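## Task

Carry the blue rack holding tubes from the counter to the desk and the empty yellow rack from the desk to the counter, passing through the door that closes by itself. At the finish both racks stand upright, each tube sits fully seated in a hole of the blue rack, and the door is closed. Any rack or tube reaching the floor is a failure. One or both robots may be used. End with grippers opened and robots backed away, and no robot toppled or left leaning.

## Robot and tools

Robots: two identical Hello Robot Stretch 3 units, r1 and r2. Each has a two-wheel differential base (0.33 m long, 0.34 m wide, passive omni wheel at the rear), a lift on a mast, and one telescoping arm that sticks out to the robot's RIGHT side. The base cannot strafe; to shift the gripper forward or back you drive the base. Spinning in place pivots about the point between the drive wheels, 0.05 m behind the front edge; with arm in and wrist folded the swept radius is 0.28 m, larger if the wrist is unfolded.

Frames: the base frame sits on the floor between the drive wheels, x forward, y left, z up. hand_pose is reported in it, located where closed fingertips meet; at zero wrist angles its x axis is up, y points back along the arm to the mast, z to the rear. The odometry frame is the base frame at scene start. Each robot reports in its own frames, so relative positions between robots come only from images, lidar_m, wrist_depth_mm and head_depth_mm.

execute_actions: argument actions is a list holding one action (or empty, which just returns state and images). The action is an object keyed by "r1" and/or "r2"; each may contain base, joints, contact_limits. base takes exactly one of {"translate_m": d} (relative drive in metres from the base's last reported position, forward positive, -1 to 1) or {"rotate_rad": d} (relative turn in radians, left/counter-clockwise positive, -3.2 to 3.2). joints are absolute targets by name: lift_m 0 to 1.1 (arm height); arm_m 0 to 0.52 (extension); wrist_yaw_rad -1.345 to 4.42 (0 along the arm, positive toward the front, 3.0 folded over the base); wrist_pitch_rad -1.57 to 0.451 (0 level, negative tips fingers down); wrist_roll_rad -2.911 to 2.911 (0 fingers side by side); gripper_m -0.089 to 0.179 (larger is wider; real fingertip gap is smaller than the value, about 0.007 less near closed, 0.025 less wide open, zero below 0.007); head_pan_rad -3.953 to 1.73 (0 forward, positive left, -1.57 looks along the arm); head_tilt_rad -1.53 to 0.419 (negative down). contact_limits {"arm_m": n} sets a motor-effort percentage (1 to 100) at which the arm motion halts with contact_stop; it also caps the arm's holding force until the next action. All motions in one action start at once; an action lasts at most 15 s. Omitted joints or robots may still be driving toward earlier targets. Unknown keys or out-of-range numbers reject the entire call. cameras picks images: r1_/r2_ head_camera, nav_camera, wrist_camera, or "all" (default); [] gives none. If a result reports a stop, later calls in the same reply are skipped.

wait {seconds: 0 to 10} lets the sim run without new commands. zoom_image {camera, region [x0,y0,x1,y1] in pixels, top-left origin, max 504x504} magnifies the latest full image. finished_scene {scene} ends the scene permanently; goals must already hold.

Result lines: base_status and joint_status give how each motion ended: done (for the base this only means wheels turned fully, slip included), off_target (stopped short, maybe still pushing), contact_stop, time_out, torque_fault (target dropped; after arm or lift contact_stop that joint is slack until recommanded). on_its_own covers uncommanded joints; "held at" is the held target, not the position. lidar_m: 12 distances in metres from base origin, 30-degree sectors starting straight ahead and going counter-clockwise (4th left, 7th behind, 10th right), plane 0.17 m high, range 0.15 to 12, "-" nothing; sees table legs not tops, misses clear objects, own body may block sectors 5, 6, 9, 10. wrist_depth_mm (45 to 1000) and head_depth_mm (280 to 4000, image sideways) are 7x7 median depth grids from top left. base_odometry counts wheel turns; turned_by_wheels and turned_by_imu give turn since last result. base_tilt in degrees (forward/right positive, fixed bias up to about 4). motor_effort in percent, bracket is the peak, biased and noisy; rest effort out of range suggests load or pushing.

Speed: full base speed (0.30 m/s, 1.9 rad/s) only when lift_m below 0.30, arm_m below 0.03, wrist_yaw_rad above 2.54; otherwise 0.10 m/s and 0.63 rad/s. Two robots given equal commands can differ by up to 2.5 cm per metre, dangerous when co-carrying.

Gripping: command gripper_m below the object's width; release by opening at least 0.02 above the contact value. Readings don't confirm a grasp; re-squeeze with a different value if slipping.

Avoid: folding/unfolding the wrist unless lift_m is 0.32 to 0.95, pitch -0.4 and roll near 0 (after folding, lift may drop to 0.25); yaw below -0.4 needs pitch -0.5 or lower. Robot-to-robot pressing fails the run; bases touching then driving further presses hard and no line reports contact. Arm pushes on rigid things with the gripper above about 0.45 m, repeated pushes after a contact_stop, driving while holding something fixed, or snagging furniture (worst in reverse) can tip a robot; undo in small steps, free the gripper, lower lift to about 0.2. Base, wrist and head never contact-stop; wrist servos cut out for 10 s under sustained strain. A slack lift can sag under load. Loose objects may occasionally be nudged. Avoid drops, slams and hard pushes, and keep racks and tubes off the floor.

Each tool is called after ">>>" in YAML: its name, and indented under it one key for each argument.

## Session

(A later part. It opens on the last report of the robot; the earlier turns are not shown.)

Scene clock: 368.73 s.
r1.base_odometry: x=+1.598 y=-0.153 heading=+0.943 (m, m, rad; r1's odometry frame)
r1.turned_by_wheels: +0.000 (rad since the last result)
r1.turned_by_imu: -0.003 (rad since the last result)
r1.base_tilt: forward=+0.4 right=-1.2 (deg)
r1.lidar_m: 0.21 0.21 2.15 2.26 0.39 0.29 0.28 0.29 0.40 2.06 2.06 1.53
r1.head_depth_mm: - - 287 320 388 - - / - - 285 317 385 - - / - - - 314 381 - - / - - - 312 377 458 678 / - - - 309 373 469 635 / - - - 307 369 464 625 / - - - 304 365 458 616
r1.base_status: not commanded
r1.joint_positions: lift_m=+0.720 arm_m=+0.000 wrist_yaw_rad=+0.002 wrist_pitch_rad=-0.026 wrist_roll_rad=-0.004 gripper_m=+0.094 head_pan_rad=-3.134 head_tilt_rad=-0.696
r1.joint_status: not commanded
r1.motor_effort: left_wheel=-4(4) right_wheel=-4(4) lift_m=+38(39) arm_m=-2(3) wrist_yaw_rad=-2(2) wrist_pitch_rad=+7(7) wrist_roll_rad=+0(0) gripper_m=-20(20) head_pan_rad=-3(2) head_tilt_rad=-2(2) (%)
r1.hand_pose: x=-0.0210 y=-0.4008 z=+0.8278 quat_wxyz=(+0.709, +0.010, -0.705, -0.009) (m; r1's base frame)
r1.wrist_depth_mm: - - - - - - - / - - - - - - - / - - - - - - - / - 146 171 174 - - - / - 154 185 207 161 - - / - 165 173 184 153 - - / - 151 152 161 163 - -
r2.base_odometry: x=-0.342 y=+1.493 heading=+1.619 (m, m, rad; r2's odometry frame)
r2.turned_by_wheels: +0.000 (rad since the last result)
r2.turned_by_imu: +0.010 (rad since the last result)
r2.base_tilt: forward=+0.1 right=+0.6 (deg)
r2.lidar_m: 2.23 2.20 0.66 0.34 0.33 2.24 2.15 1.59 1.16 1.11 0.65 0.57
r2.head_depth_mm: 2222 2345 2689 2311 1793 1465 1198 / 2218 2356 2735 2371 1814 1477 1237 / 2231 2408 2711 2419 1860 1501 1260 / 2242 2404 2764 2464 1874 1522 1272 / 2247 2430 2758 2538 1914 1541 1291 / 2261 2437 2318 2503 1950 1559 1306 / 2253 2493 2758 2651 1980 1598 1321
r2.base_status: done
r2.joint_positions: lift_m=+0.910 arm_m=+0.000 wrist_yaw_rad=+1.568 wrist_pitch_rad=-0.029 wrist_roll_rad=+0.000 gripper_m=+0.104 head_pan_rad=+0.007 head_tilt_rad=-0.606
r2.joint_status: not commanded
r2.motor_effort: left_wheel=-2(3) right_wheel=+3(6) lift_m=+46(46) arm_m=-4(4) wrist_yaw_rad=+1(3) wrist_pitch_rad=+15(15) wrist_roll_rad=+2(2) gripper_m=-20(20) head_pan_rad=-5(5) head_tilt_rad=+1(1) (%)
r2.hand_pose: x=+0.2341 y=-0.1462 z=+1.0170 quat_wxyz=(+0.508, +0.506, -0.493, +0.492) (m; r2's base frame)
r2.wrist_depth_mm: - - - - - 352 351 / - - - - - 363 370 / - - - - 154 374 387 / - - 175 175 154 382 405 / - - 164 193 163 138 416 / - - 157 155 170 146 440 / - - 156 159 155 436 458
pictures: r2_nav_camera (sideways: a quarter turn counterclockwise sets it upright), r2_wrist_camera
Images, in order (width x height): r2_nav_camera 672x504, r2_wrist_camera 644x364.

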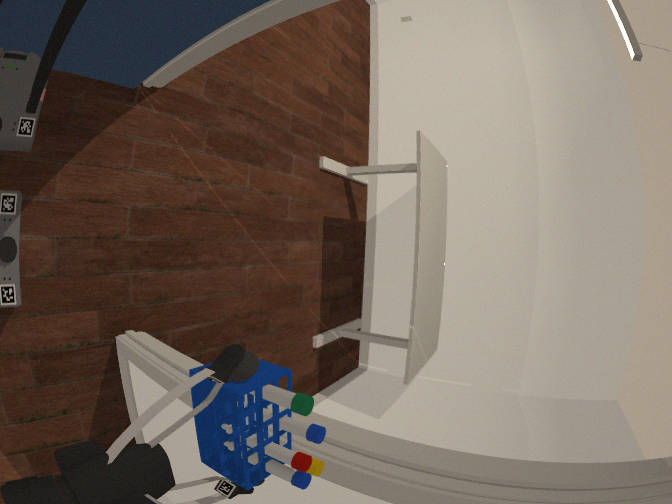

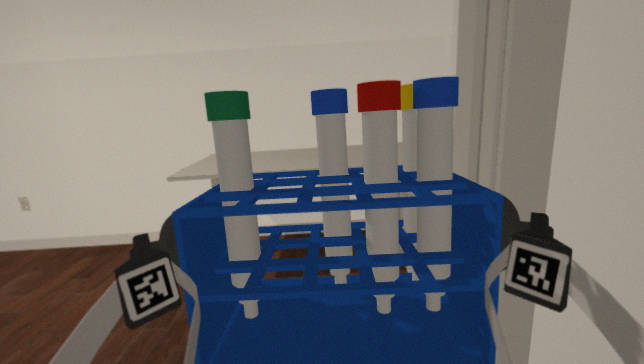

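>>> execute_actions:
  actions:
    - {"r2": {"base": {"translate_m": 1.0}}}
  cameras: ["r2_nav_camera", "r2_wrist_camera"]

Scene clock: 395.17 s.
r1.base_odometry: x=+1.598 y=-0.153 heading=+0.943 (m, m, rad; r1's odometry frame)
r1.turned_by_wheels: +0.000 (rad since the last result)
r1.turned_by_imu: -0.003 (rad since the last result)
r1.base_tilt: forward=+0.4 right=-1.1 (deg)
r1.lidar_m: 1.48 0.91 1.14 1.05 0.39 0.29 0.28 0.29 0.40 2.06 2.06 1.53
r1.head_depth_mm: - - 287 320 388 - - / - - 285 317 384 - - / - - - 314 380 - - / - - - 312 376 458 678 / - - - 309 373 470 635 / - - - 307 369 463 625 / - - - 304 366 458 615
r1.base_status: not commanded
r1.joint_positions: lift_m=+0.720 arm_m=+0.000 wrist_yaw_rad=+0.002 wrist_pitch_rad=-0.026 wrist_roll_rad=-0.004 gripper_m=+0.094 head_pan_rad=-3.134 head_tilt_rad=-0.696
r1.joint_status: not commanded
r1.motor_effort: left_wheel=-4(4) right_wheel=-4(4) lift_m=+39(39) arm_m=-3(3) wrist_yaw_rad=-2(2) wrist_pitch_rad=+7(7) wrist_roll_rad=+0(0) gripper_m=-20(20) head_pan_rad=-3(3) head_tilt_rad=-2(2) (%)
r1.hand_pose: x=-0.0210 y=-0.4008 z=+0.8278 quat_wxyz=(+0.709, +0.010, -0.705, -0.009) (m; r1's base frame)
r1.wrist_depth_mm: - - - - - - - / - - - - - - - / - - - - - - - / - 145 172 173 - - - / - 155 185 207 162 - - / - 165 173 185 153 - - / - 151 152 160 163 - -
r2.base_odometry: x=-0.390 y=+2.492 heading=+1.619 (m, m, rad; r2's odometry frame)
r2.turned_by_wheels: +0.000 (rad since the last result)
r2.turned_by_imu: +0.010 (rad since the last result)
r2.base_tilt: forward=+0.1 right=+0.6 (deg)
r2.lidar_m: 1.59 1.27 2.26 1.65 0.83 0.90 3.12 0.53 0.60 1.10 1.15 1.30
r2.head_depth_mm: 1337 1480 1424 1020 1788 1459 1203 / 1346 1481 1469 1038 1816 1480 1242 / 1352 1481 1527 1060 1854 1497 1259 / 1347 1491 1568 1080 1866 1509 1270 / 1345 1493 1586 1107 1855 1549 1293 / 1355 1492 1597 1142 1845 1559 1305 / 1366 1506 1629 1165 1798 1580 1319
r2.base_status: done
r2.joint_positions: lift_m=+0.910 arm_m=+0.000 wrist_yaw_rad=+1.568 wrist_pitch_rad=-0.029 wrist_roll_rad=+0.000 gripper_m=+0.104 head_pan_rad=+0.007 head_tilt_rad=-0.606
r2.joint_status: not commanded
r2.motor_effort: left_wheel=-2(3) right_wheel=+2(4) lift_m=+46(47) arm_m=-4(4) wrist_yaw_rad=+2(2) wrist_pitch_rad=+15(15) wrist_roll_rad=+2(2) gripper_m=-20(20) head_pan_rad=-4(5) head_tilt_rad=+1(2) (%)
r2.hand_pose: x=+0.2341 y=-0.1462 z=+1.0170 quat_wxyz=(+0.508, +0.506, -0.493, +0.492) (m; r2's base frame)
r2.wrist_depth_mm: - - - - - - - / - - - - - - - / - - - - 154 - - / - - 175 174 155 - - / - - 164 193 162 139 - / - - 157 156 171 146 - / - - 157 159 156 - -
pictures: r2_nav_camera (sideways: a quarter turn counterclockwise sets it upright), r2_wrist_camera
Images, in order (width x height): r2_nav_camera 672x504, r2_wrist_camera 644x364.

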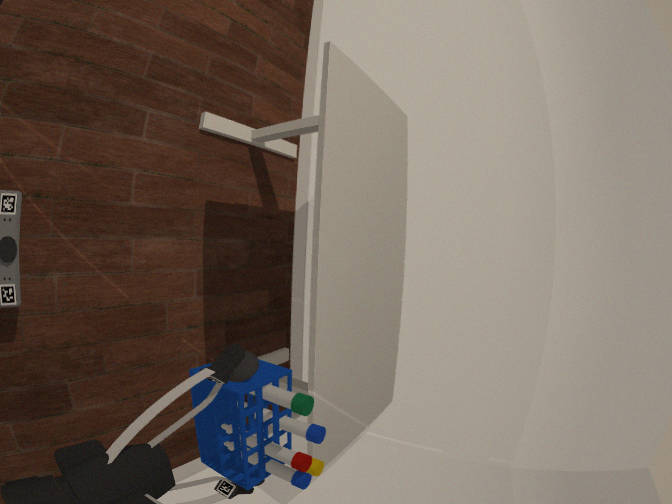

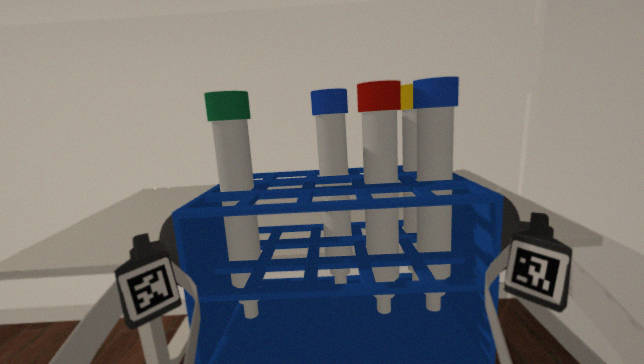

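>>> execute_actions:
  actions:
    - {"r1": {"base": {"translate_m": 0.08}}, "r2": {"base": {"translate_m": 0.1}, "joints": {"lift_m": 0.73}}}
  cameras: []

>>> execute_actions:
  actions:
    - {"r1": {"base": {"rotate_rad": 1.57}, "joints": {"head_pan_rad": 1.2, "head_tilt_rad": -0.6}}, "r2": {"base": {"translate_m": 0.3}}}
  cameras: []

>>> execute_actions:
  actions:
    - {"r1": {"base": {"translate_m": -0.65}, "joints": {"lift_m": 0.89}}, "r2": {"base": {"translate_m": 0.3}, "joints": {"head_pan_rad": -0.5, "head_tilt_rad": -1.0}}}
  cameras: ["r1_nav_camera", "r2_head_camera", "r2_nav_camera", "r2_wrist_camera"]

Scene clock: 402.53 s.
r1.base_odometry: x=+1.645 y=-0.088 heading=+0.943 (m, m, rad; r1's odometry frame)
r1.turned_by_wheels: +0.000 (rad since the last result)
r1.turned_by_imu: -0.001 (rad since the last result)
r1.base_tilt: forward=+0.4 right=-1.3 (deg)
r1.lidar_m: 1.40 0.85 0.91 1.14 0.45 0.30 0.28 0.28 0.35 2.06 1.95 1.45
r1.head_depth_mm: - - 296 346 425 - - / - - 293 336 409 - - / - - 290 325 394 - - / - - - 316 380 458 671 / - - - 307 368 459 612 / - - - 301 356 440 580 / - - - 296 344 423 550
r1.base_status: done
r1.joint_positions: lift_m=+0.720 arm_m=+0.000 wrist_yaw_rad=+0.001 wrist_pitch_rad=-0.026 wrist_roll_rad=-0.004 gripper_m=+0.094 head_pan_rad=-3.134 head_tilt_rad=-0.696
r1.joint_status: not commanded
r1.motor_effort: left_wheel=-5(5) right_wheel=-3(5) lift_m=+39(39) arm_m=-3(2) wrist_yaw_rad=-1(2) wrist_pitch_rad=+7(7) wrist_roll_rad=+0(0) gripper_m=-20(18) head_pan_rad=-3(3) head_tilt_rad=-2(2) (%)
r1.hand_pose: x=-0.0211 y=-0.4008 z=+0.8278 quat_wxyz=(+0.709, +0.010, -0.705, -0.009) (m; r1's base frame)
r1.wrist_depth_mm: - - - - - - - / - - - - - - - / - - - - - - - / - 146 172 173 - - - / - 154 184 208 161 - - / - 166 173 184 152 - - / - 151 152 160 162 - 220
r2.base_odometry: x=-0.395 y=+2.592 heading=+1.619 (m, m, rad; r2's odometry frame)
r2.turned_by_wheels: +0.000 (rad since the last result)
r2.turned_by_imu: +0.001 (rad since the last result)
r2.base_tilt: forward=+0.1 right=+0.6 (deg)
r2.lidar_m: 1.49 1.17 2.12 2.04 0.85 0.90 1.20 0.62 0.74 1.11 1.15 1.21
r2.head_depth_mm: 1249 1381 1430 1015 1674 1461 1224 / 1257 1386 1466 1035 1655 1479 1242 / 1258 1387 1471 1057 1682 1496 1250 / 1263 1396 1476 1089 1708 1517 1269 / 1261 1396 1503 1112 1738 1543 1285 / 1271 1399 1510 1133 956 1549 1302 / 1274 1403 1529 1165 980 1547 1311
r2.base_status: done
r2.joint_positions: lift_m=+0.730 arm_m=+0.000 wrist_yaw_rad=+1.568 wrist_pitch_rad=-0.029 wrist_roll_rad=+0.000 gripper_m=+0.104 head_pan_rad=+0.007 head_tilt_rad=-0.606
r2.joint_status: all done
r2.motor_effort: left_wheel=-1(5) right_wheel=+2(6) lift_m=+35(42) arm_m=-3(3) wrist_yaw_rad=+3(2) wrist_pitch_rad=+15(15) wrist_roll_rad=+2(2) gripper_m=-20(20) head_pan_rad=-4(5) head_tilt_rad=+1(2) (%)
r2.hand_pose: x=+0.2341 y=-0.1462 z=+0.8373 quat_wxyz=(+0.508, +0.506, -0.493, +0.492) (m; r2's base frame)
r2.wrist_depth_mm: - - - - - - - / - - - - - - - / - - - - 153 - - / 940 865 175 175 155 743 795 / - - 165 192 162 139 - / - - 157 156 171 146 - / - - 156 160 155 - -
pictures: none
No camera images: the call's "cameras" was empty. Leave "cameras" out to get every camera's image.

Scene clock: 407.03 s.
r1.base_odometry: x=+1.645 y=-0.088 heading=+2.513 (m, m, rad; r1's odometry frame)
r1.turned_by_wheels: +1.570 (rad since the last result)
r1.turned_by_imu: +1.555 (rad since the last result)
r1.base_tilt: forward=+0.5 right=-1.3 (deg)
r1.lidar_m: 1.43 0.38 0.23 0.20 0.20 0.24 2.07 1.93 1.44 1.40 0.84 0.92
r1.head_depth_mm: - 291 319 383 481 644 982 / - - 292 328 396 501 684 / - - - 294 338 410 525 / - - - - 299 348 426 / - - - - - 304 359 / - - - - - - 311 / - - - - - - 291
r1.base_status: done
r1.joint_positions: lift_m=+0.720 arm_m=+0.000 wrist_yaw_rad=+0.001 wrist_pitch_rad=-0.026 wrist_roll_rad=-0.004 gripper_m=+0.094 head_pan_rad=+1.193 head_tilt_rad=-0.605
r1.joint_status: all done
r1.motor_effort: left_wheel=-1(10) right_wheel=+0(5) lift_m=+38(38) arm_m=-2(3) wrist_yaw_rad=+0(1) wrist_pitch_rad=+7(7) wrist_roll_rad=+0(0) gripper_m=-20(19) head_pan_rad=+3(32) head_tilt_rad=+2(14) (%)
r1.hand_pose: x=-0.0213 y=-0.4008 z=+0.8278 quat_wxyz=(+0.709, +0.010, -0.705, -0.009) (m; r1's base frame)
r1.wrist_depth_mm: 681 977 - - - - - / 701 - - - - - - / 729 - - - - - - / 734 146 172 173 - - - / - 154 184 208 162 - - / 817 165 174 184 153 - - / 851 151 152 161 163 - -
r2.base_odometry: x=-0.410 y=+2.892 heading=+1.619 (m, m, rad; r2's odometry frame)
r2.turned_by_wheels: +0.000 (rad since the last result)
r2.turned_by_imu: +0.003 (rad since the last result)
r2.base_tilt: forward=+0.1 right=+0.6 (deg)
r2.lidar_m: 1.19 0.92 1.70 2.63 1.16 1.06 1.49 0.88 1.15 1.11 1.15 0.97
r2.head_depth_mm: 987 1090 1212 1016 787 641 1174 / 992 1097 1221 1034 800 651 1217 / 998 1096 1221 1063 813 660 1230 / 997 1102 1227 1086 829 670 1245 / 999 1108 1231 1113 846 678 1257 / 1004 1108 1229 1134 862 691 1276 / 1009 1116 1239 1169 873 699 1249
r2.base_status: done
r2.joint_positions: lift_m=+0.730 arm_m=+0.000 wrist_yaw_rad=+1.568 wrist_pitch_rad=-0.029 wrist_roll_rad=+0.000 gripper_m=+0.104 head_pan_rad=+0.007 head_tilt_rad=-0.606
r2.joint_status: not commanded
r2.motor_effort: left_wheel=-2(4) right_wheel=+2(4) lift_m=+35(35) arm_m=-3(3) wrist_yaw_rad=+1(1) wrist_pitch_rad=+15(15) wrist_roll_rad=+2(2) gripper_m=-20(20) head_pan_rad=-4(5) head_tilt_rad=+2(2) (%)
r2.hand_pose: x=+0.2341 y=-0.1462 z=+0.8373 quat_wxyz=(+0.508, +0.506, -0.493, +0.492) (m; r2's base frame)
r2.wrist_depth_mm: - - - - - - - / - - - - - - - / - - - - 153 - - / 953 880 175 175 154 652 620 / 523 503 164 195 162 138 407 / 386 - 158 156 170 146 - / 840 - 157 159 155 803 -
pictures: none
No camera images: the call's "cameras" was empty. Leave "cameras" out to get every camera's image.

Scene clock: 415.00 s.
r1.base_odometry: x=+2.170 y=-0.470 heading=+2.513 (m, m, rad; r1's odometry frame)
r1.turned_by_wheels: +0.000 (rad since the last result)
r1.turned_by_imu: +0.000 (rad since the last result)
r1.base_tilt: forward=+0.4 right=-1.2 (deg)
r1.lidar_m: 1.22 1.28 1.80 1.78 1.86 1.45 1.41 1.48 1.42 1.38 1.44 1.25
r1.head_depth_mm: 1516 1629 1765 1914 1729 1412 1197 / 1751 1895 2062 2130 1737 1423 1201 / 2054 2266 2498 2241 1743 1426 1205 / 2238 2448 2686 2264 1748 1429 1217 / 2123 1780 1937 2129 1761 1442 1219 / 2051 1744 1838 2040 1770 1447 1217 / 1966 1657 1750 1945 1782 1454 1221
r1.base_status: done
r1.joint_positions: lift_m=+0.890 arm_m=+0.000 wrist_yaw_rad=+0.000 wrist_pitch_rad=-0.026 wrist_roll_rad=-0.004 gripper_m=+0.094 head_pan_rad=+1.193 head_tilt_rad=-0.604
r1.joint_status: all done
r1.motor_effort: left_wheel=-1(8) right_wheel=+2(6) lift_m=+43(45) arm_m=-2(2) wrist_yaw_rad=+0(1) wrist_pitch_rad=+7(7) wrist_roll_rad=+0(0) gripper_m=-20(19) head_pan_rad=+3(3) head_tilt_rad=+2(2) (%)
r1.hand_pose: x=-0.0214 y=-0.4008 z=+0.9976 quat_wxyz=(+0.709, +0.010, -0.705, -0.009) (m; r1's base frame)
r1.wrist_depth_mm: - - - - - - - / - - - - - - - / - - - - - - - / - 146 172 172 - - - / - 154 184 208 162 - - / - 165 173 184 153 - - / - 150 153 160 163 - -
r2.base_odometry: x=-0.424 y=+3.192 heading=+1.619 (m, m, rad; r2's odometry frame)
r2.turned_by_wheels: +0.000 (rad since the last result)
r2.turned_by_imu: +0.003 (rad since the last result)
r2.base_tilt: forward=+0.1 right=+0.6 (deg)
r2.lidar_m: 0.90 0.93 0.71 2.64 1.58 1.25 1.20 1.16 1.15 1.11 0.77 0.93
r2.head_depth_mm: 1062 907 764 665 574 - 1072 / 1021 924 776 488 524 533 1103 / 963 941 792 678 502 535 1066 / 913 961 806 691 577 541 499 / 861 954 819 702 614 547 492 / 816 929 830 714 624 554 496 / 778 888 849 725 631 560 502
r2.base_status: done
r2.joint_positions: lift_m=+0.730 arm_m=+0.000 wrist_yaw_rad=+1.568 wrist_pitch_rad=-0.029 wrist_roll_rad=+0.000 gripper_m=+0.104 head_pan_rad=-0.493 head_tilt_rad=-0.988
r2.joint_status: all done
r2.motor_effort: left_wheel=-2(2) right_wheel=+2(5) lift_m=+35(36) arm_m=-3(3) wrist_yaw_rad=+1(2) wrist_pitch_rad=+15(15) wrist_roll_rad=+2(2) gripper_m=-20(21) head_pan_rad=-4(42) head_tilt_rad=-4(21) (%)
r2.hand_pose: x=+0.2341 y=-0.1462 z=+0.8373 quat_wxyz=(+0.508, +0.506, -0.493, +0.492) (m; r2's base frame)
r2.wrist_depth_mm: 785 778 784 765 775 781 776 / 805 807 796 808 803 812 794 / 853 856 827 833 154 847 824 / 857 848 176 174 154 646 614 / 529 500 164 193 163 138 416 / 366 - 157 155 171 146 314 / 290 265 156 159 155 226 241
pictures: r1_nav_camera (sideways: a quarter turn counterclockwise sets it upright), r2_head_camera (sideways: a quarter turn clockwise sets it upright), r2_nav_camera (sideways: a quarter turn counterclockwise sets it upright), r2_wrist_camera
Images, in order (width x height): r1_nav_camera 672x504, r2_head_camera 896x504, r2_nav_camera 672x504, r2_wrist_camera 644x364.

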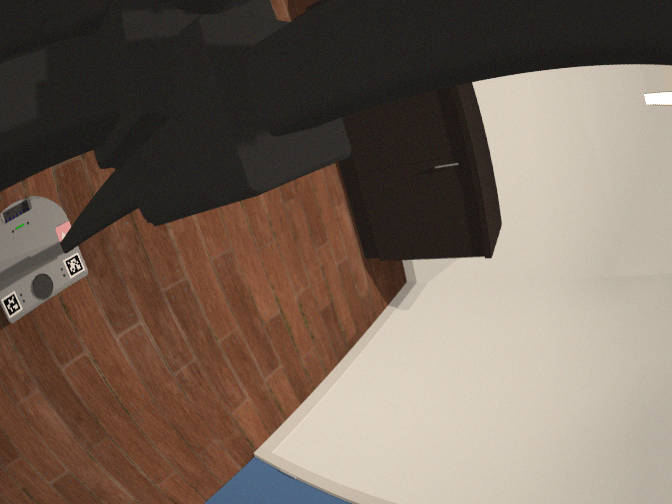

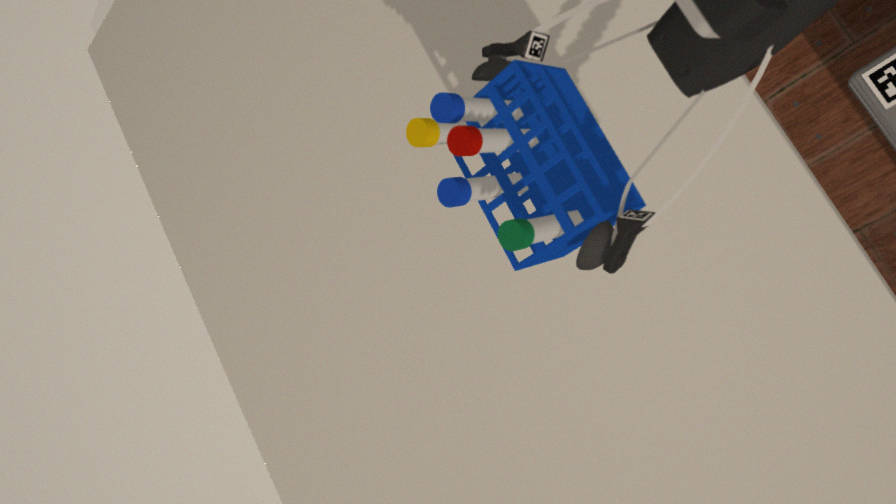

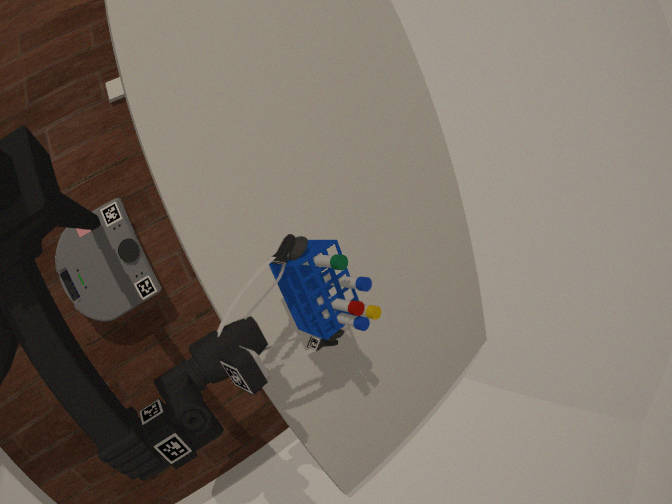

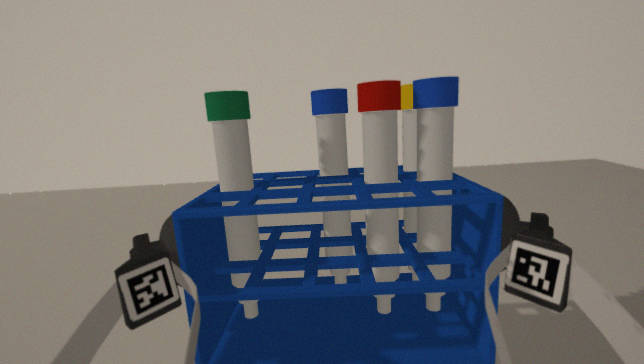

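>>> execute_actions:
  actions:
    - {"r1": {"base": {"rotate_rad": 1.58}, "joints": {"wrist_yaw_rad": 1.57, "head_pan_rad": 0.0, "head_tilt_rad": -0.6}}, "r2": {"base": {"translate_m": 0.05}}}
  cameras: []

>>> execute_actions:
  actions:
    - {"r1": {"base": {"translate_m": 1.0}}, "r2": {"joints": {"lift_m": 0.675}}}
  cameras: ["r1_nav_camera", "r2_head_camera", "r2_wrist_camera"]

Scene clock: 422.07 s.
r1.base_odometry: x=+2.170 y=-0.470 heading=-2.191 (m, m, rad; r1's odometry frame)
r1.turned_by_wheels: +1.580 (rad since the last result)
r1.turned_by_imu: +1.565 (rad since the last result)
r1.base_tilt: forward=+0.4 right=-1.3 (deg)
r1.lidar_m: 1.78 1.87 1.44 1.41 1.48 1.41 1.38 1.45 1.25 1.22 1.29 1.83
r1.head_depth_mm: 2032 1718 1886 2125 1728 325 1118 / 2029 1718 1867 2049 1727 340 1176 / 2023 1720 1865 2071 1744 1434 1208 / 2020 1709 1864 2085 1752 1425 1214 / 2010 1723 1845 2069 1755 1438 1214 / 2020 1722 1858 2068 1771 1447 1226 / 2002 1714 1837 2060 1782 1453 1230
r1.base_status: done
r1.joint_positions: lift_m=+0.890 arm_m=+0.000 wrist_yaw_rad=+1.569 wrist_pitch_rad=-0.026 wrist_roll_rad=-0.004 gripper_m=+0.094 head_pan_rad=+0.007 head_tilt_rad=-0.604
r1.joint_status: all done
r1.motor_effort: left_wheel=-2(6) right_wheel=+2(7) lift_m=+43(43) arm_m=-2(3) wrist_yaw_rad=+2(4) wrist_pitch_rad=+7(7) wrist_roll_rad=+0(0) gripper_m=-18(19) head_pan_rad=-3(34) head_tilt_rad=+2(3) (%)
r1.hand_pose: x=+0.2342 y=-0.1458 z=+0.9976 quat_wxyz=(+0.508, +0.505, -0.492, +0.494) (m; r1's base frame)
r1.wrist_depth_mm: - - - - - - - / - - - - - - - / - - - - - - - / - 146 172 173 - - - / - 155 184 206 162 - - / - 165 172 184 153 - - / - 152 152 160 162 - -
r2.base_odometry: x=-0.427 y=+3.241 heading=+1.619 (m, m, rad; r2's odometry frame)
r2.turned_by_wheels: +0.000 (rad since the last result)
r2.turned_by_imu: +0.001 (rad since the last result)
r2.base_tilt: forward=+0.1 right=+0.6 (deg)
r2.lidar_m: 0.85 0.88 0.68 2.64 1.65 1.29 1.25 1.21 1.15 1.11 0.74 0.88
r2.head_depth_mm: 1014 906 766 665 574 - 1058 / 967 925 775 488 523 528 484 / 912 938 789 678 502 535 482 / 854 936 807 692 578 540 487 / 812 918 820 703 618 547 492 / 772 884 833 715 624 554 497 / 732 833 850 725 632 560 502
r2.base_status: done
r2.joint_positions: lift_m=+0.730 arm_m=+0.000 wrist_yaw_rad=+1.568 wrist_pitch_rad=-0.029 wrist_roll_rad=+0.000 gripper_m=+0.104 head_pan_rad=-0.493 head_tilt_rad=-0.988
r2.joint_status: not commanded
r2.motor_effort: left_wheel=-2(2) right_wheel=+2(5) lift_m=+35(35) arm_m=-4(3) wrist_yaw_rad=+3(1) wrist_pitch_rad=+14(15) wrist_roll_rad=+2(2) gripper_m=-20(20) head_pan_rad=-4(5) head_tilt_rad=-5(5) (%)
r2.hand_pose: x=+0.2341 y=-0.1462 z=+0.8373 quat_wxyz=(+0.508, +0.506, -0.493, +0.492) (m; r2's base frame)
r2.wrist_depth_mm: 754 718 725 724 725 732 713 / 761 760 758 746 744 760 757 / 807 809 782 763 154 802 781 / 810 783 175 176 155 657 611 / 524 505 164 194 162 138 404 / 366 - 157 155 171 146 313 / 291 266 157 159 156 224 241
pictures: none
No camera images: the call's "cameras" was empty. Leave "cameras" out to get every camera's image.

Scene clock: 433.30 s.
r1.base_odometry: x=+1.589 y=-1.284 heading=-2.191 (m, m, rad; r1's odometry frame)
r1.turned_by_wheels: +0.000 (rad since the last result)
r1.turned_by_imu: -0.003 (rad since the last result)
r1.base_tilt: forward=+0.3 right=-1.3 (deg)
r1.lidar_m: 0.78 0.82 1.16 1.35 1.43 2.04 2.39 1.72 1.31 1.28 1.05 0.79
r1.head_depth_mm: 1161 1251 903 897 1002 325 1123 / 1158 1264 912 894 1019 340 1175 / 1158 1264 921 890 1040 1247 1209 / 1152 1261 931 889 1034 1240 1216 / 1147 1262 941 884 1031 1231 1221 / 1148 1258 950 880 1022 1228 1222 / 1143 1259 962 877 1018 1220 1228
r1.base_status: done
r1.joint_positions: lift_m=+0.890 arm_m=+0.000 wrist_yaw_rad=+1.569 wrist_pitch_rad=-0.026 wrist_roll_rad=-0.004 gripper_m=+0.094 head_pan_rad=+0.007 head_tilt_rad=-0.604
r1.joint_status: not commanded
r1.motor_effort: left_wheel=-2(3) right_wheel=+1(6) lift_m=+43(43) arm_m=-3(2) wrist_yaw_rad=+2(2) wrist_pitch_rad=+7(7) wrist_roll_rad=+0(0) gripper_m=-19(20) head_pan_rad=-3(3) head_tilt_rad=+2(2) (%)
r1.hand_pose: x=+0.2342 y=-0.1458 z=+0.9976 quat_wxyz=(+0.508, +0.505, -0.492, +0.494) (m; r1's base frame)
r1.wrist_depth_mm: - - - - - - - / - - - - - - - / 727 732 928 - - - - / 749 146 172 172 692 885 - / - 155 185 208 162 717 717 / 810 165 173 185 153 749 767 / 868 151 152 161 162 797 -
r2.base_odometry: x=-0.427 y=+3.241 heading=+1.619 (m, m, rad; r2's odometry frame)
r2.turned_by_wheels: +0.000 (rad since the last result)
r2.turned_by_imu: +0.002 (rad since the last result)
r2.base_tilt: forward=+0.1 right=+0.6 (deg)
r2.lidar_m: 0.85 0.88 0.68 2.64 1.65 1.29 1.25 1.21 1.15 1.11 0.74 0.88
r2.head_depth_mm: 1018 906 762 662 581 538 1052 / 969 922 778 672 538 535 483 / 909 941 786 680 525 532 481 / 857 940 805 691 593 538 486 / 814 915 818 703 615 547 492 / 768 885 837 713 623 554 498 / 732 834 854 724 633 560 503
r2.base_status: not commanded
r2.joint_positions: lift_m=+0.675 arm_m=+0.000 wrist_yaw_rad=+1.568 wrist_pitch_rad=-0.029 wrist_roll_rad=+0.000 gripper_m=+0.104 head_pan_rad=-0.493 head_tilt_rad=-0.988
r2.joint_status: all done
r2.motor_effort: left_wheel=-2(2) right_wheel=+2(2) lift_m=+35(33) arm_m=-3(3) wrist_yaw_rad=+2(2) wrist_pitch_rad=+15(15) wrist_roll_rad=+2(2) gripper_m=-20(20) head_pan_rad=-4(4) head_tilt_rad=-5(5) (%)
r2.hand_pose: x=+0.2341 y=-0.1462 z=+0.7823 quat_wxyz=(+0.508, +0.507, -0.493, +0.492) (m; r2's base frame)
r2.wrist_depth_mm: 738 726 735 742 728 700 721 / 759 769 778 749 736 743 770 / 806 787 775 796 153 758 776 / 660 617 175 175 154 456 425 / 364 353 164 193 162 138 285 / 252 - 158 154 171 147 219 / 198 184 157 159 156 158 167
pictures: r1_nav_camera (sideways: a quarter turn counterclockwise sets it upright), r2_head_camera (sideways: a quarter turn clockwise sets it upright), r2_wrist_camera
Images, in order (width x height): r1_nav_camera 672x504, r2_head_camera 896x504, r2_wrist_camera 644x364.

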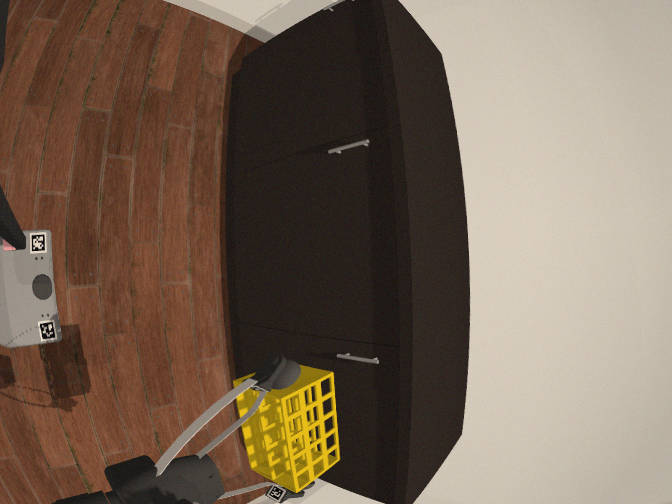

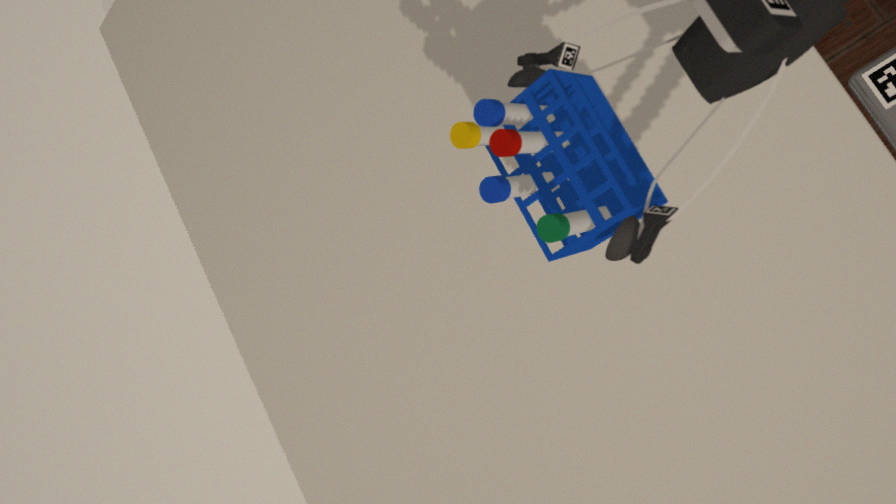

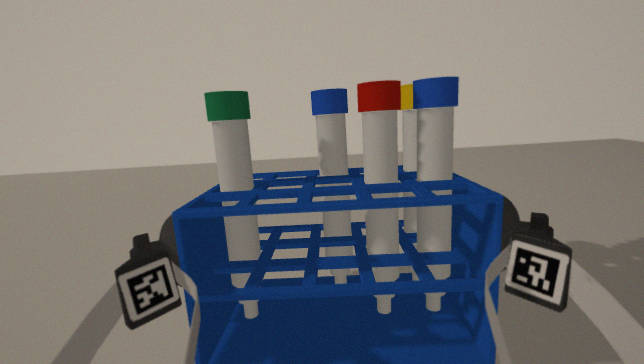

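>>> execute_actions:
  actions:
    - {"r1": {"base": {"translate_m": 0.67}, "joints": {"head_pan_rad": -0.5, "head_tilt_rad": -1.0}}, "r2": {"joints": {"lift_m": 0.662}}}
  cameras: ["r1_head_camera", "r2_wrist_camera"]

Scene clock: 445.00 s.
r1.base_odometry: x=+1.200 y=-1.830 heading=-2.191 (m, m, rad; r1's odometry frame)
r1.turned_by_wheels: +0.000 (rad since the last result)
r1.turned_by_imu: -0.003 (rad since the last result)
r1.base_tilt: forward=+0.4 right=-1.2 (deg)
r1.lidar_m: - - 0.15 0.48 1.39 1.98 3.06 1.77 1.34 0.34 0.15 -
r1.head_depth_mm: 718 590 502 438 - 1171 1095 / 717 590 513 437 - 1111 1103 / 717 591 370 415 387 363 1127 / 699 591 373 387 387 351 1081 / 677 591 482 353 387 347 684 / 659 591 503 429 387 347 323 / 629 592 503 438 387 347 315
r1.base_status: done
r1.joint_positions: lift_m=+0.890 arm_m=+0.000 wrist_yaw_rad=+1.569 wrist_pitch_rad=-0.026 wrist_roll_rad=-0.004 gripper_m=+0.094 head_pan_rad=-0.493 head_tilt_rad=-0.987
r1.joint_status: all done
r1.motor_effort: left_wheel=-2(4) right_wheel=+1(6) lift_m=+43(43) arm_m=-2(3) wrist_yaw_rad=+2(2) wrist_pitch_rad=+7(7) wrist_roll_rad=+0(0) gripper_m=-19(19) head_pan_rad=-3(28) head_tilt_rad=-6(26) (%)
r1.hand_pose: x=+0.2342 y=-0.1458 z=+0.9976 quat_wxyz=(+0.508, +0.505, -0.492, +0.494) (m; r1's base frame)
r1.wrist_depth_mm: 603 607 591 586 581 569 558 / 636 622 619 603 603 586 588 / 626 637 637 628 611 626 606 / 399 146 171 172 607 638 629 / - 154 186 208 162 499 561 / 219 165 173 185 154 349 365 / 185 150 152 160 163 238 275
r2.base_odometry: x=-0.427 y=+3.241 heading=+1.619 (m, m, rad; r2's odometry frame)
r2.turned_by_wheels: +0.000 (rad since the last result)
r2.turned_by_imu: +0.002 (rad since the last result)
r2.base_tilt: forward=+0.1 right=+0.6 (deg)
r2.lidar_m: 0.85 0.88 0.68 2.64 1.65 1.29 1.25 1.21 1.15 1.11 0.74 0.88
r2.head_depth_mm: 1018 903 767 662 580 540 1056 / 967 922 775 672 556 535 483 / 911 940 794 681 535 530 482 / 861 941 804 692 597 537 487 / 814 921 821 702 616 547 491 / 771 883 836 712 623 553 496 / 732 837 849 724 632 559 503
r2.base_status: not commanded
r2.joint_positions: lift_m=+0.662 arm_m=+0.000 wrist_yaw_rad=+1.568 wrist_pitch_rad=-0.025 wrist_roll_rad=+0.000 gripper_m=+0.104 head_pan_rad=-0.493 head_tilt_rad=-0.988
r2.joint_status: all done
r2.motor_effort: left_wheel=-2(1) right_wheel=+2(2) lift_m=+34(35) arm_m=-3(3) wrist_yaw_rad=+2(3) wrist_pitch_rad=+13(15) wrist_roll_rad=+2(2) gripper_m=-20(20) head_pan_rad=-4(4) head_tilt_rad=-5(5) (%)
r2.hand_pose: x=+0.2342 y=-0.1462 z=+0.7703 quat_wxyz=(+0.507, +0.506, -0.494, +0.493) (m; r2's base frame)
r2.wrist_depth_mm: 730 718 746 728 721 711 723 / 764 755 755 778 147 747 751 / 800 776 774 787 151 773 767 / 609 567 161 177 153 409 391 / 331 321 163 189 162 139 256 / 227 - 151 155 173 147 199 / 183 167 155 158 155 148 152
pictures: r1_head_camera (sideways: a quarter turn clockwise sets it upright), r2_wrist_camera
Images, in order (width x height): r1_head_camera 896x504, r2_wrist_camera 644x364.

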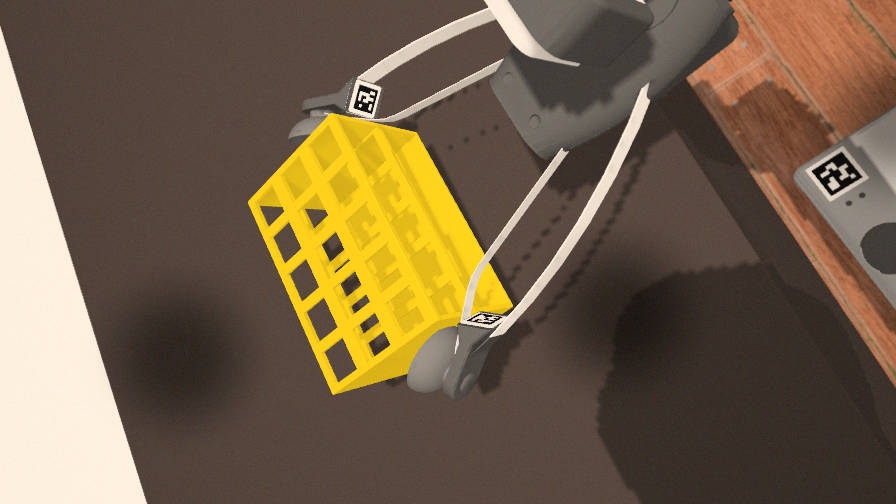

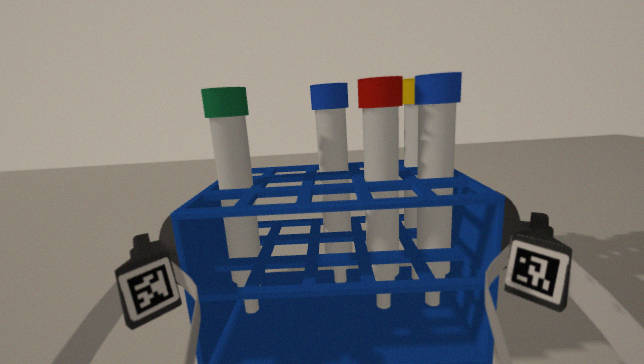

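>>> execute_actions:
  actions:
    - {"r1": {"joints": {"lift_m": 0.849}}, "r2": {"joints": {"gripper_m": 0.179}}}
  cameras: ["r1_wrist_camera", "r2_wrist_camera"]

Scene clock: 448.17 s.
r1.base_odometry: x=+1.200 y=-1.830 heading=-2.191 (m, m, rad; r1's odometry frame)
r1.turned_by_wheels: +0.000 (rad since the last result)
r1.turned_by_imu: -0.001 (rad since the last result)
r1.base_tilt: forward=+0.4 right=-1.2 (deg)
r1.lidar_m: - - 0.15 0.48 1.39 1.98 3.05 1.77 1.34 0.34 0.15 -
r1.head_depth_mm: 716 591 502 437 - - 1095 / 718 590 502 429 - 1155 1103 / 718 592 478 421 390 363 1125 / 700 590 503 405 387 352 1082 / 677 590 503 370 384 347 684 / 658 591 503 437 387 347 323 / 629 592 503 438 387 347 315
r1.base_status: not commanded
r1.joint_positions: lift_m=+0.849 arm_m=+0.000 wrist_yaw_rad=+1.569 wrist_pitch_rad=-0.022 wrist_roll_rad=-0.004 gripper_m=+0.094 head_pan_rad=-0.493 head_tilt_rad=-0.987
r1.joint_status: all done
r1.motor_effort: left_wheel=-1(2) right_wheel=+2(1) lift_m=+27(40) arm_m=-3(3) wrist_yaw_rad=+2(2) wrist_pitch_rad=+6(7) wrist_roll_rad=+0(0) gripper_m=-20(20) head_pan_rad=-3(3) head_tilt_rad=-5(6) (%)
r1.hand_pose: x=+0.2343 y=-0.1458 z=+0.9582 quat_wxyz=(+0.508, +0.504, -0.493, +0.495) (m; r1's base frame)
r1.wrist_depth_mm: 612 600 600 588 581 566 555 / 640 620 614 605 594 574 580 / 466 560 640 627 621 615 592 / 296 144 151 172 390 618 618 / - 154 184 196 160 379 425 / 166 163 173 182 150 263 274 / 140 141 150 160 161 177 203
r2.base_odometry: x=-0.427 y=+3.241 heading=+1.619 (m, m, rad; r2's odometry frame)
r2.turned_by_wheels: +0.000 (rad since the last result)
r2.turned_by_imu: +0.000 (rad since the last result)
r2.base_tilt: forward=+0.2 right=+0.6 (deg)
r2.lidar_m: 0.85 0.88 0.68 2.64 1.65 1.29 1.25 1.21 1.15 1.11 0.74 0.88
r2.head_depth_mm: 1014 905 765 662 578 539 1058 / 966 923 777 672 559 535 483 / 909 941 791 681 534 530 481 / 860 937 804 692 592 533 486 / 810 919 818 701 615 547 492 / 768 883 836 713 622 554 497 / 734 835 851 725 632 561 502
r2.base_status: not commanded
r2.joint_positions: lift_m=+0.662 arm_m=+0.000 wrist_yaw_rad=+1.568 wrist_pitch_rad=-0.025 wrist_roll_rad=+0.000 gripper_m=+0.179 head_pan_rad=-0.493 head_tilt_rad=-0.988
r2.joint_status: all done
r2.motor_effort: left_wheel=-2(2) right_wheel=+3(2) lift_m=+34(33) arm_m=-3(3) wrist_yaw_rad=+2(2) wrist_pitch_rad=+14(13) wrist_roll_rad=+2(2) gripper_m=+0(87) head_pan_rad=-5(5) head_tilt_rad=-4(5) (%)
r2.hand_pose: x=+0.2342 y=-0.1462 z=+0.7703 quat_wxyz=(+0.507, +0.506, -0.494, +0.493) (m; r2's base frame)
r2.wrist_depth_mm: 724 741 756 713 732 723 709 / 765 791 777 753 147 772 755 / 797 786 784 803 150 782 771 / 608 561 159 178 153 416 391 / 336 335 163 188 162 152 271 / 242 218 155 155 172 166 - / 166 170 159 158 155 147 151
pictures: r1_wrist_camera, r2_wrist_camera
Images, in order (width x height): r1_wrist_camera 644x364, r2_wrist_camera 644x364.

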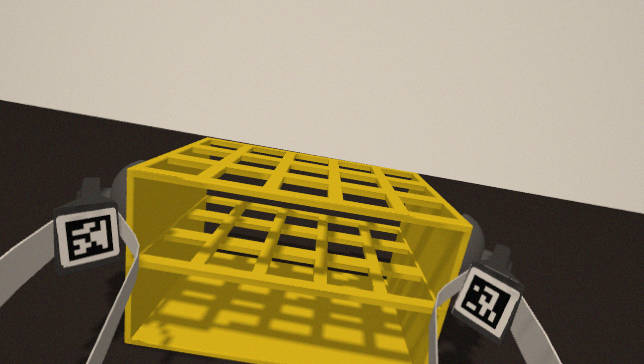

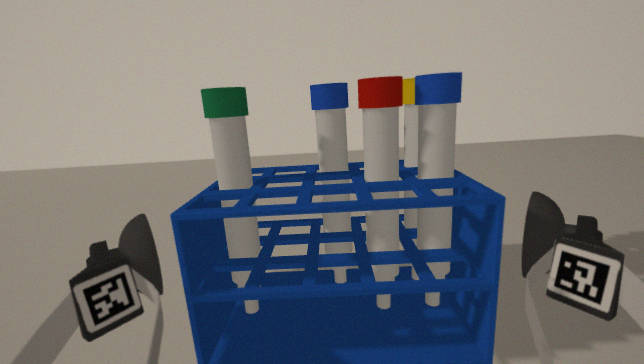

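>>> execute_actions:
  actions:
    - {"r1": {"joints": {"gripper_m": 0.179}}, "r2": {"base": {"translate_m": -0.25}}}
  cameras: []

>>> execute_actions:
  actions:
    - {"r1": {"base": {"translate_m": -0.25}, "joints": {"head_pan_rad": -2.0, "head_tilt_rad": -0.3}}}

Scene clock: 454.20 s.
r1.base_odometry: x=+1.200 y=-1.830 heading=-2.191 (m, m, rad; r1's odometry frame)
r1.turned_by_wheels: +0.000 (rad since the last result)
r1.turned_by_imu: -0.001 (rad since the last result)
r1.base_tilt: forward=+0.4 right=-1.3 (deg)
r1.lidar_m: - - 0.15 0.48 1.39 1.98 3.05 1.77 1.34 0.34 0.15 -
r1.head_depth_mm: 717 591 502 438 - - 1098 / 718 592 513 429 - 1157 1102 / 717 591 454 422 393 363 1127 / 700 591 502 411 387 351 1083 / 676 591 503 382 381 347 686 / 657 592 503 437 387 347 323 / 628 591 503 438 387 347 315
r1.base_status: not commanded
r1.joint_positions: lift_m=+0.849 arm_m=+0.000 wrist_yaw_rad=+1.569 wrist_pitch_rad=-0.022 wrist_roll_rad=-0.004 gripper_m=+0.179 head_pan_rad=-0.493 head_tilt_rad=-0.987
r1.joint_status: all done
r1.motor_effort: left_wheel=-1(1) right_wheel=+2(1) lift_m=+27(26) arm_m=-2(2) wrist_yaw_rad=+2(2) wrist_pitch_rad=+6(6) wrist_roll_rad=+0(0) gripper_m=+0(89) head_pan_rad=-3(3) head_tilt_rad=-5(5) (%)
r1.hand_pose: x=+0.2343 y=-0.1458 z=+0.9583 quat_wxyz=(+0.507, +0.504, -0.493, +0.495) (m; r1's base frame)
r1.wrist_depth_mm: 610 598 593 575 582 565 556 / 622 625 618 595 596 589 580 / 467 547 633 637 615 601 606 / - 150 156 172 387 628 630 / - 159 183 202 161 379 421 / 167 164 174 183 150 - 278 / 140 142 150 161 162 181 209
r2.base_odometry: x=-0.415 y=+2.992 heading=+1.619 (m, m, rad; r2's odometry frame)
r2.turned_by_wheels: +0.000 (rad since the last result)
r2.turned_by_imu: -0.001 (rad since the last result)
r2.base_tilt: forward=+0.1 right=+0.6 (deg)
r2.lidar_m: 1.10 0.85 1.56 2.64 1.30 1.03 1.00 0.97 1.15 1.11 0.91 0.90
r2.head_depth_mm: 1303 905 763 702 1330 1250 1064 / 1149 923 776 682 1363 1231 1110 / 1133 946 791 680 1339 1232 1111 / 1107 963 787 682 640 1236 1120 / 1069 983 815 683 625 1264 1135 / 1013 1004 834 710 624 1252 1145 / 958 1017 849 725 633 590 1152
r2.base_status: done
r2.joint_positions: lift_m=+0.662 arm_m=+0.000 wrist_yaw_rad=+1.568 wrist_pitch_rad=-0.025 wrist_roll_rad=+0.000 gripper_m=+0.179 head_pan_rad=-0.493 head_tilt_rad=-0.988
r2.joint_status: not commanded
r2.motor_effort: left_wheel=-1(6) right_wheel=+2(2) lift_m=+33(34) arm_m=-3(4) wrist_yaw_rad=+1(2) wrist_pitch_rad=+13(14) wrist_roll_rad=+2(2) gripper_m=+0(0) head_pan_rad=-5(4) head_tilt_rad=-4(5) (%)
r2.hand_pose: x=+0.2342 y=-0.1462 z=+0.7703 quat_wxyz=(+0.507, +0.506, -0.494, +0.493) (m; r2's base frame)
r2.wrist_depth_mm: 970 985 958 976 978 957 998 / - - - - 969 - - / - - - 431 - 929 - / 608 559 513 414 442 423 386 / 334 344 307 288 276 268 273 / 250 250 248 248 - - - / - - - - - - 745
pictures: none
No camera images: the call's "cameras" was empty. Leave "cameras" out to get every camera's image.

Scene clock: 458.23 s.
r1.base_odometry: x=+1.345 y=-1.626 heading=-2.191 (m, m, rad; r1's odometry frame)
r1.turned_by_wheels: +0.000 (rad since the last result)
r1.turned_by_imu: -0.001 (rad since the last result)
r1.base_tilt: forward=+0.4 right=-1.1 (deg)
r1.lidar_m: 0.35 0.37 0.53 1.34 1.41 2.00 2.81 1.76 1.33 1.30 0.48 0.36
r1.head_depth_mm: 1429 1516 1622 1737 1891 1817 1443 / 1348 1434 1520 1625 1742 1801 1458 / 1284 1361 1439 1541 1642 1730 1463 / 1220 1291 1369 1452 1541 1646 1471 / 1170 1230 1302 1369 1462 1548 1488 / 1117 1175 1235 1311 1377 1470 1498 / 1076 1124 1176 1240 1308 1392 1443
r1.base_status: done
r1.joint_positions: lift_m=+0.849 arm_m=+0.000 wrist_yaw_rad=+1.569 wrist_pitch_rad=-0.022 wrist_roll_rad=-0.004 gripper_m=+0.179 head_pan_rad=-1.993 head_tilt_rad=-0.310
r1.joint_status: all done
r1.motor_effort: left_wheel=-1(5) right_wheel=+2(3) lift_m=+26(26) arm_m=-3(3) wrist_yaw_rad=+2(2) wrist_pitch_rad=+6(6) wrist_roll_rad=+0(0) gripper_m=+0(0) head_pan_rad=-3(32) head_tilt_rad=+4(34) (%)
r1.hand_pose: x=+0.2343 y=-0.1458 z=+0.9584 quat_wxyz=(+0.507, +0.504, -0.494, +0.495) (m; r1's base frame)
r1.wrist_depth_mm: 865 840 835 814 811 806 782 / 898 883 847 859 844 818 809 / 457 547 658 802 855 839 846 / - 331 372 399 531 666 863 / - 271 271 281 313 380 428 / 316 310 305 274 269 - 278 / 327 323 317 314 307 309 274
r2.base_odometry: x=-0.415 y=+2.992 heading=+1.619 (m, m, rad; r2's odometry frame)
r2.turned_by_wheels: +0.000 (rad since the last result)
r2.turned_by_imu: +0.001 (rad since the last result)
r2.base_tilt: forward=+0.1 right=+0.6 (deg)
r2.lidar_m: 1.09 0.85 1.56 2.64 1.30 1.03 1.00 0.97 1.15 1.11 0.91 0.90
r2.head_depth_mm: 1304 906 764 705 1329 1248 1066 / 1140 924 779 682 1362 1237 1107 / 1134 941 789 681 1343 1234 1107 / 1104 963 786 682 641 1232 1116 / 1066 984 815 684 623 1259 1134 / 1009 1007 832 715 623 1250 1145 / 960 1020 851 726 633 592 1154
r2.base_status: not commanded
r2.joint_positions: lift_m=+0.662 arm_m=+0.000 wrist_yaw_rad=+1.568 wrist_pitch_rad=-0.025 wrist_roll_rad=+0.000 gripper_m=+0.179 head_pan_rad=-0.493 head_tilt_rad=-0.988
r2.joint_status: not commanded
r2.motor_effort: left_wheel=-2(1) right_wheel=+2(3) lift_m=+34(34) arm_m=-4(4) wrist_yaw_rad=+3(3) wrist_pitch_rad=+14(13) wrist_roll_rad=+2(2) gripper_m=+0(0) head_pan_rad=-4(5) head_tilt_rad=-4(4) (%)
r2.hand_pose: x=+0.2342 y=-0.1462 z=+0.7703 quat_wxyz=(+0.507, +0.506, -0.494, +0.493) (m; r2's base frame)
r2.wrist_depth_mm: 956 994 987 974 953 - 946 / - 986 - - - - - / - - - 436 - 974 - / 614 560 521 419 444 423 392 / 329 342 304 290 276 268 272 / 250 249 249 250 - - - / - - - - - - 744
pictures: r1_head_camera (sideways: a quarter turn clockwise sets it upright), r1_nav_camera (sideways: a quarter turn counterclockwise sets it upright), r1_wrist_camera, r2_head_camera (sideways: a quarter turn clockwise sets it upright), r2_nav_camera (sideways: a quarter turn counterclockwise sets it upright), r2_wrist_camera
Images, in order (width x height): r1_head_camera 896x504, r1_nav_camera 672x504, r1_wrist_camera 644x364, r2_head_camera 896x504, r2_nav_camera 672x504, r2_wrist_camera 644x364.

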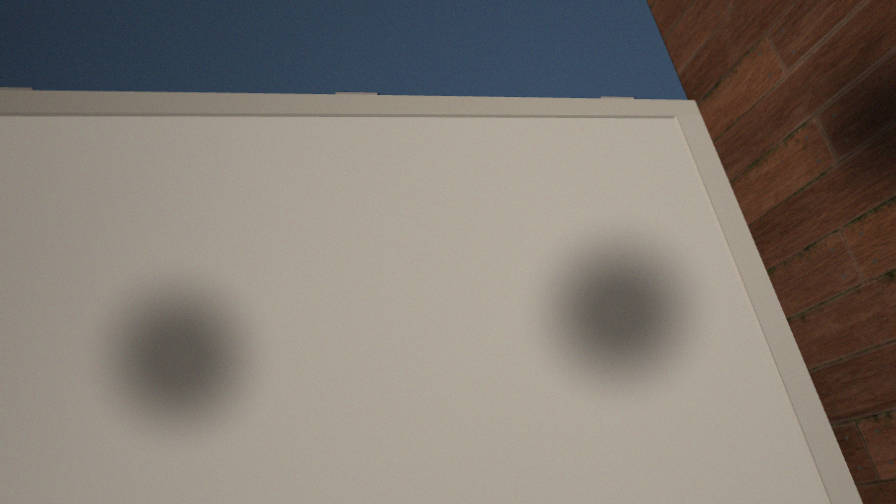

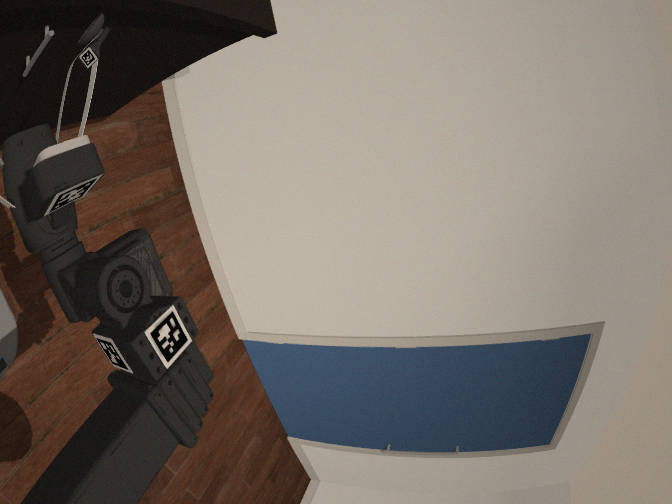

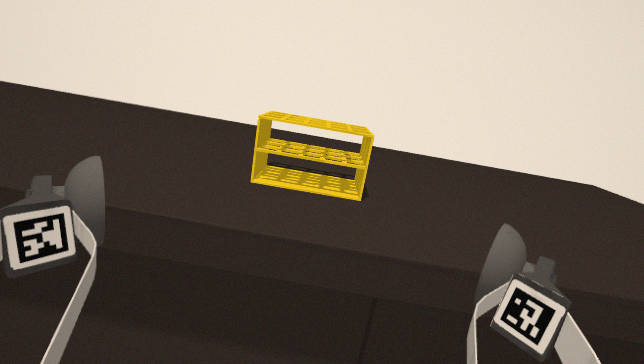

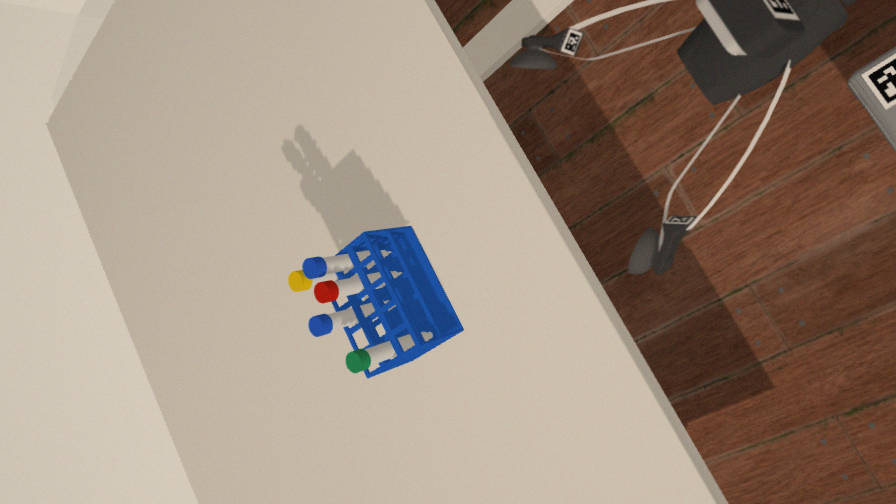

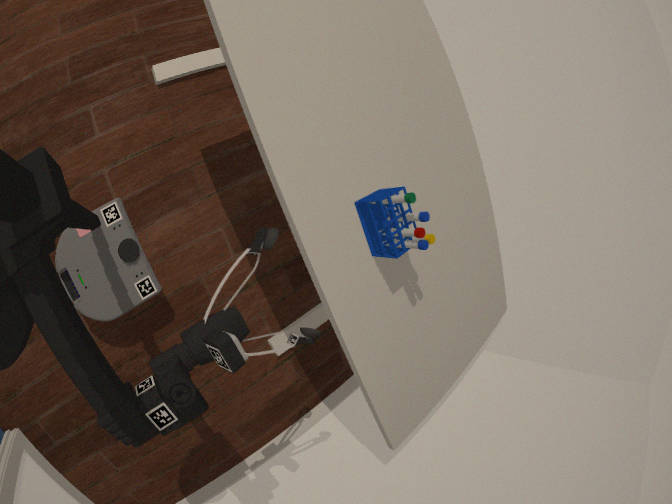

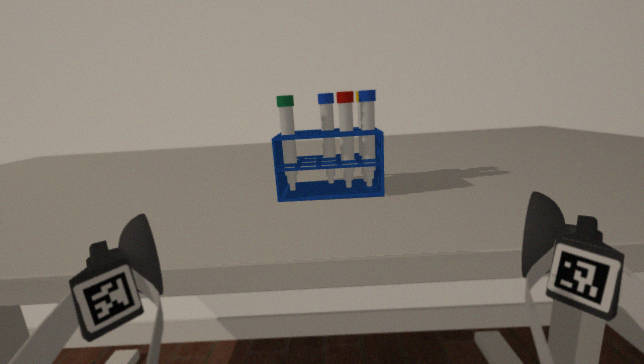

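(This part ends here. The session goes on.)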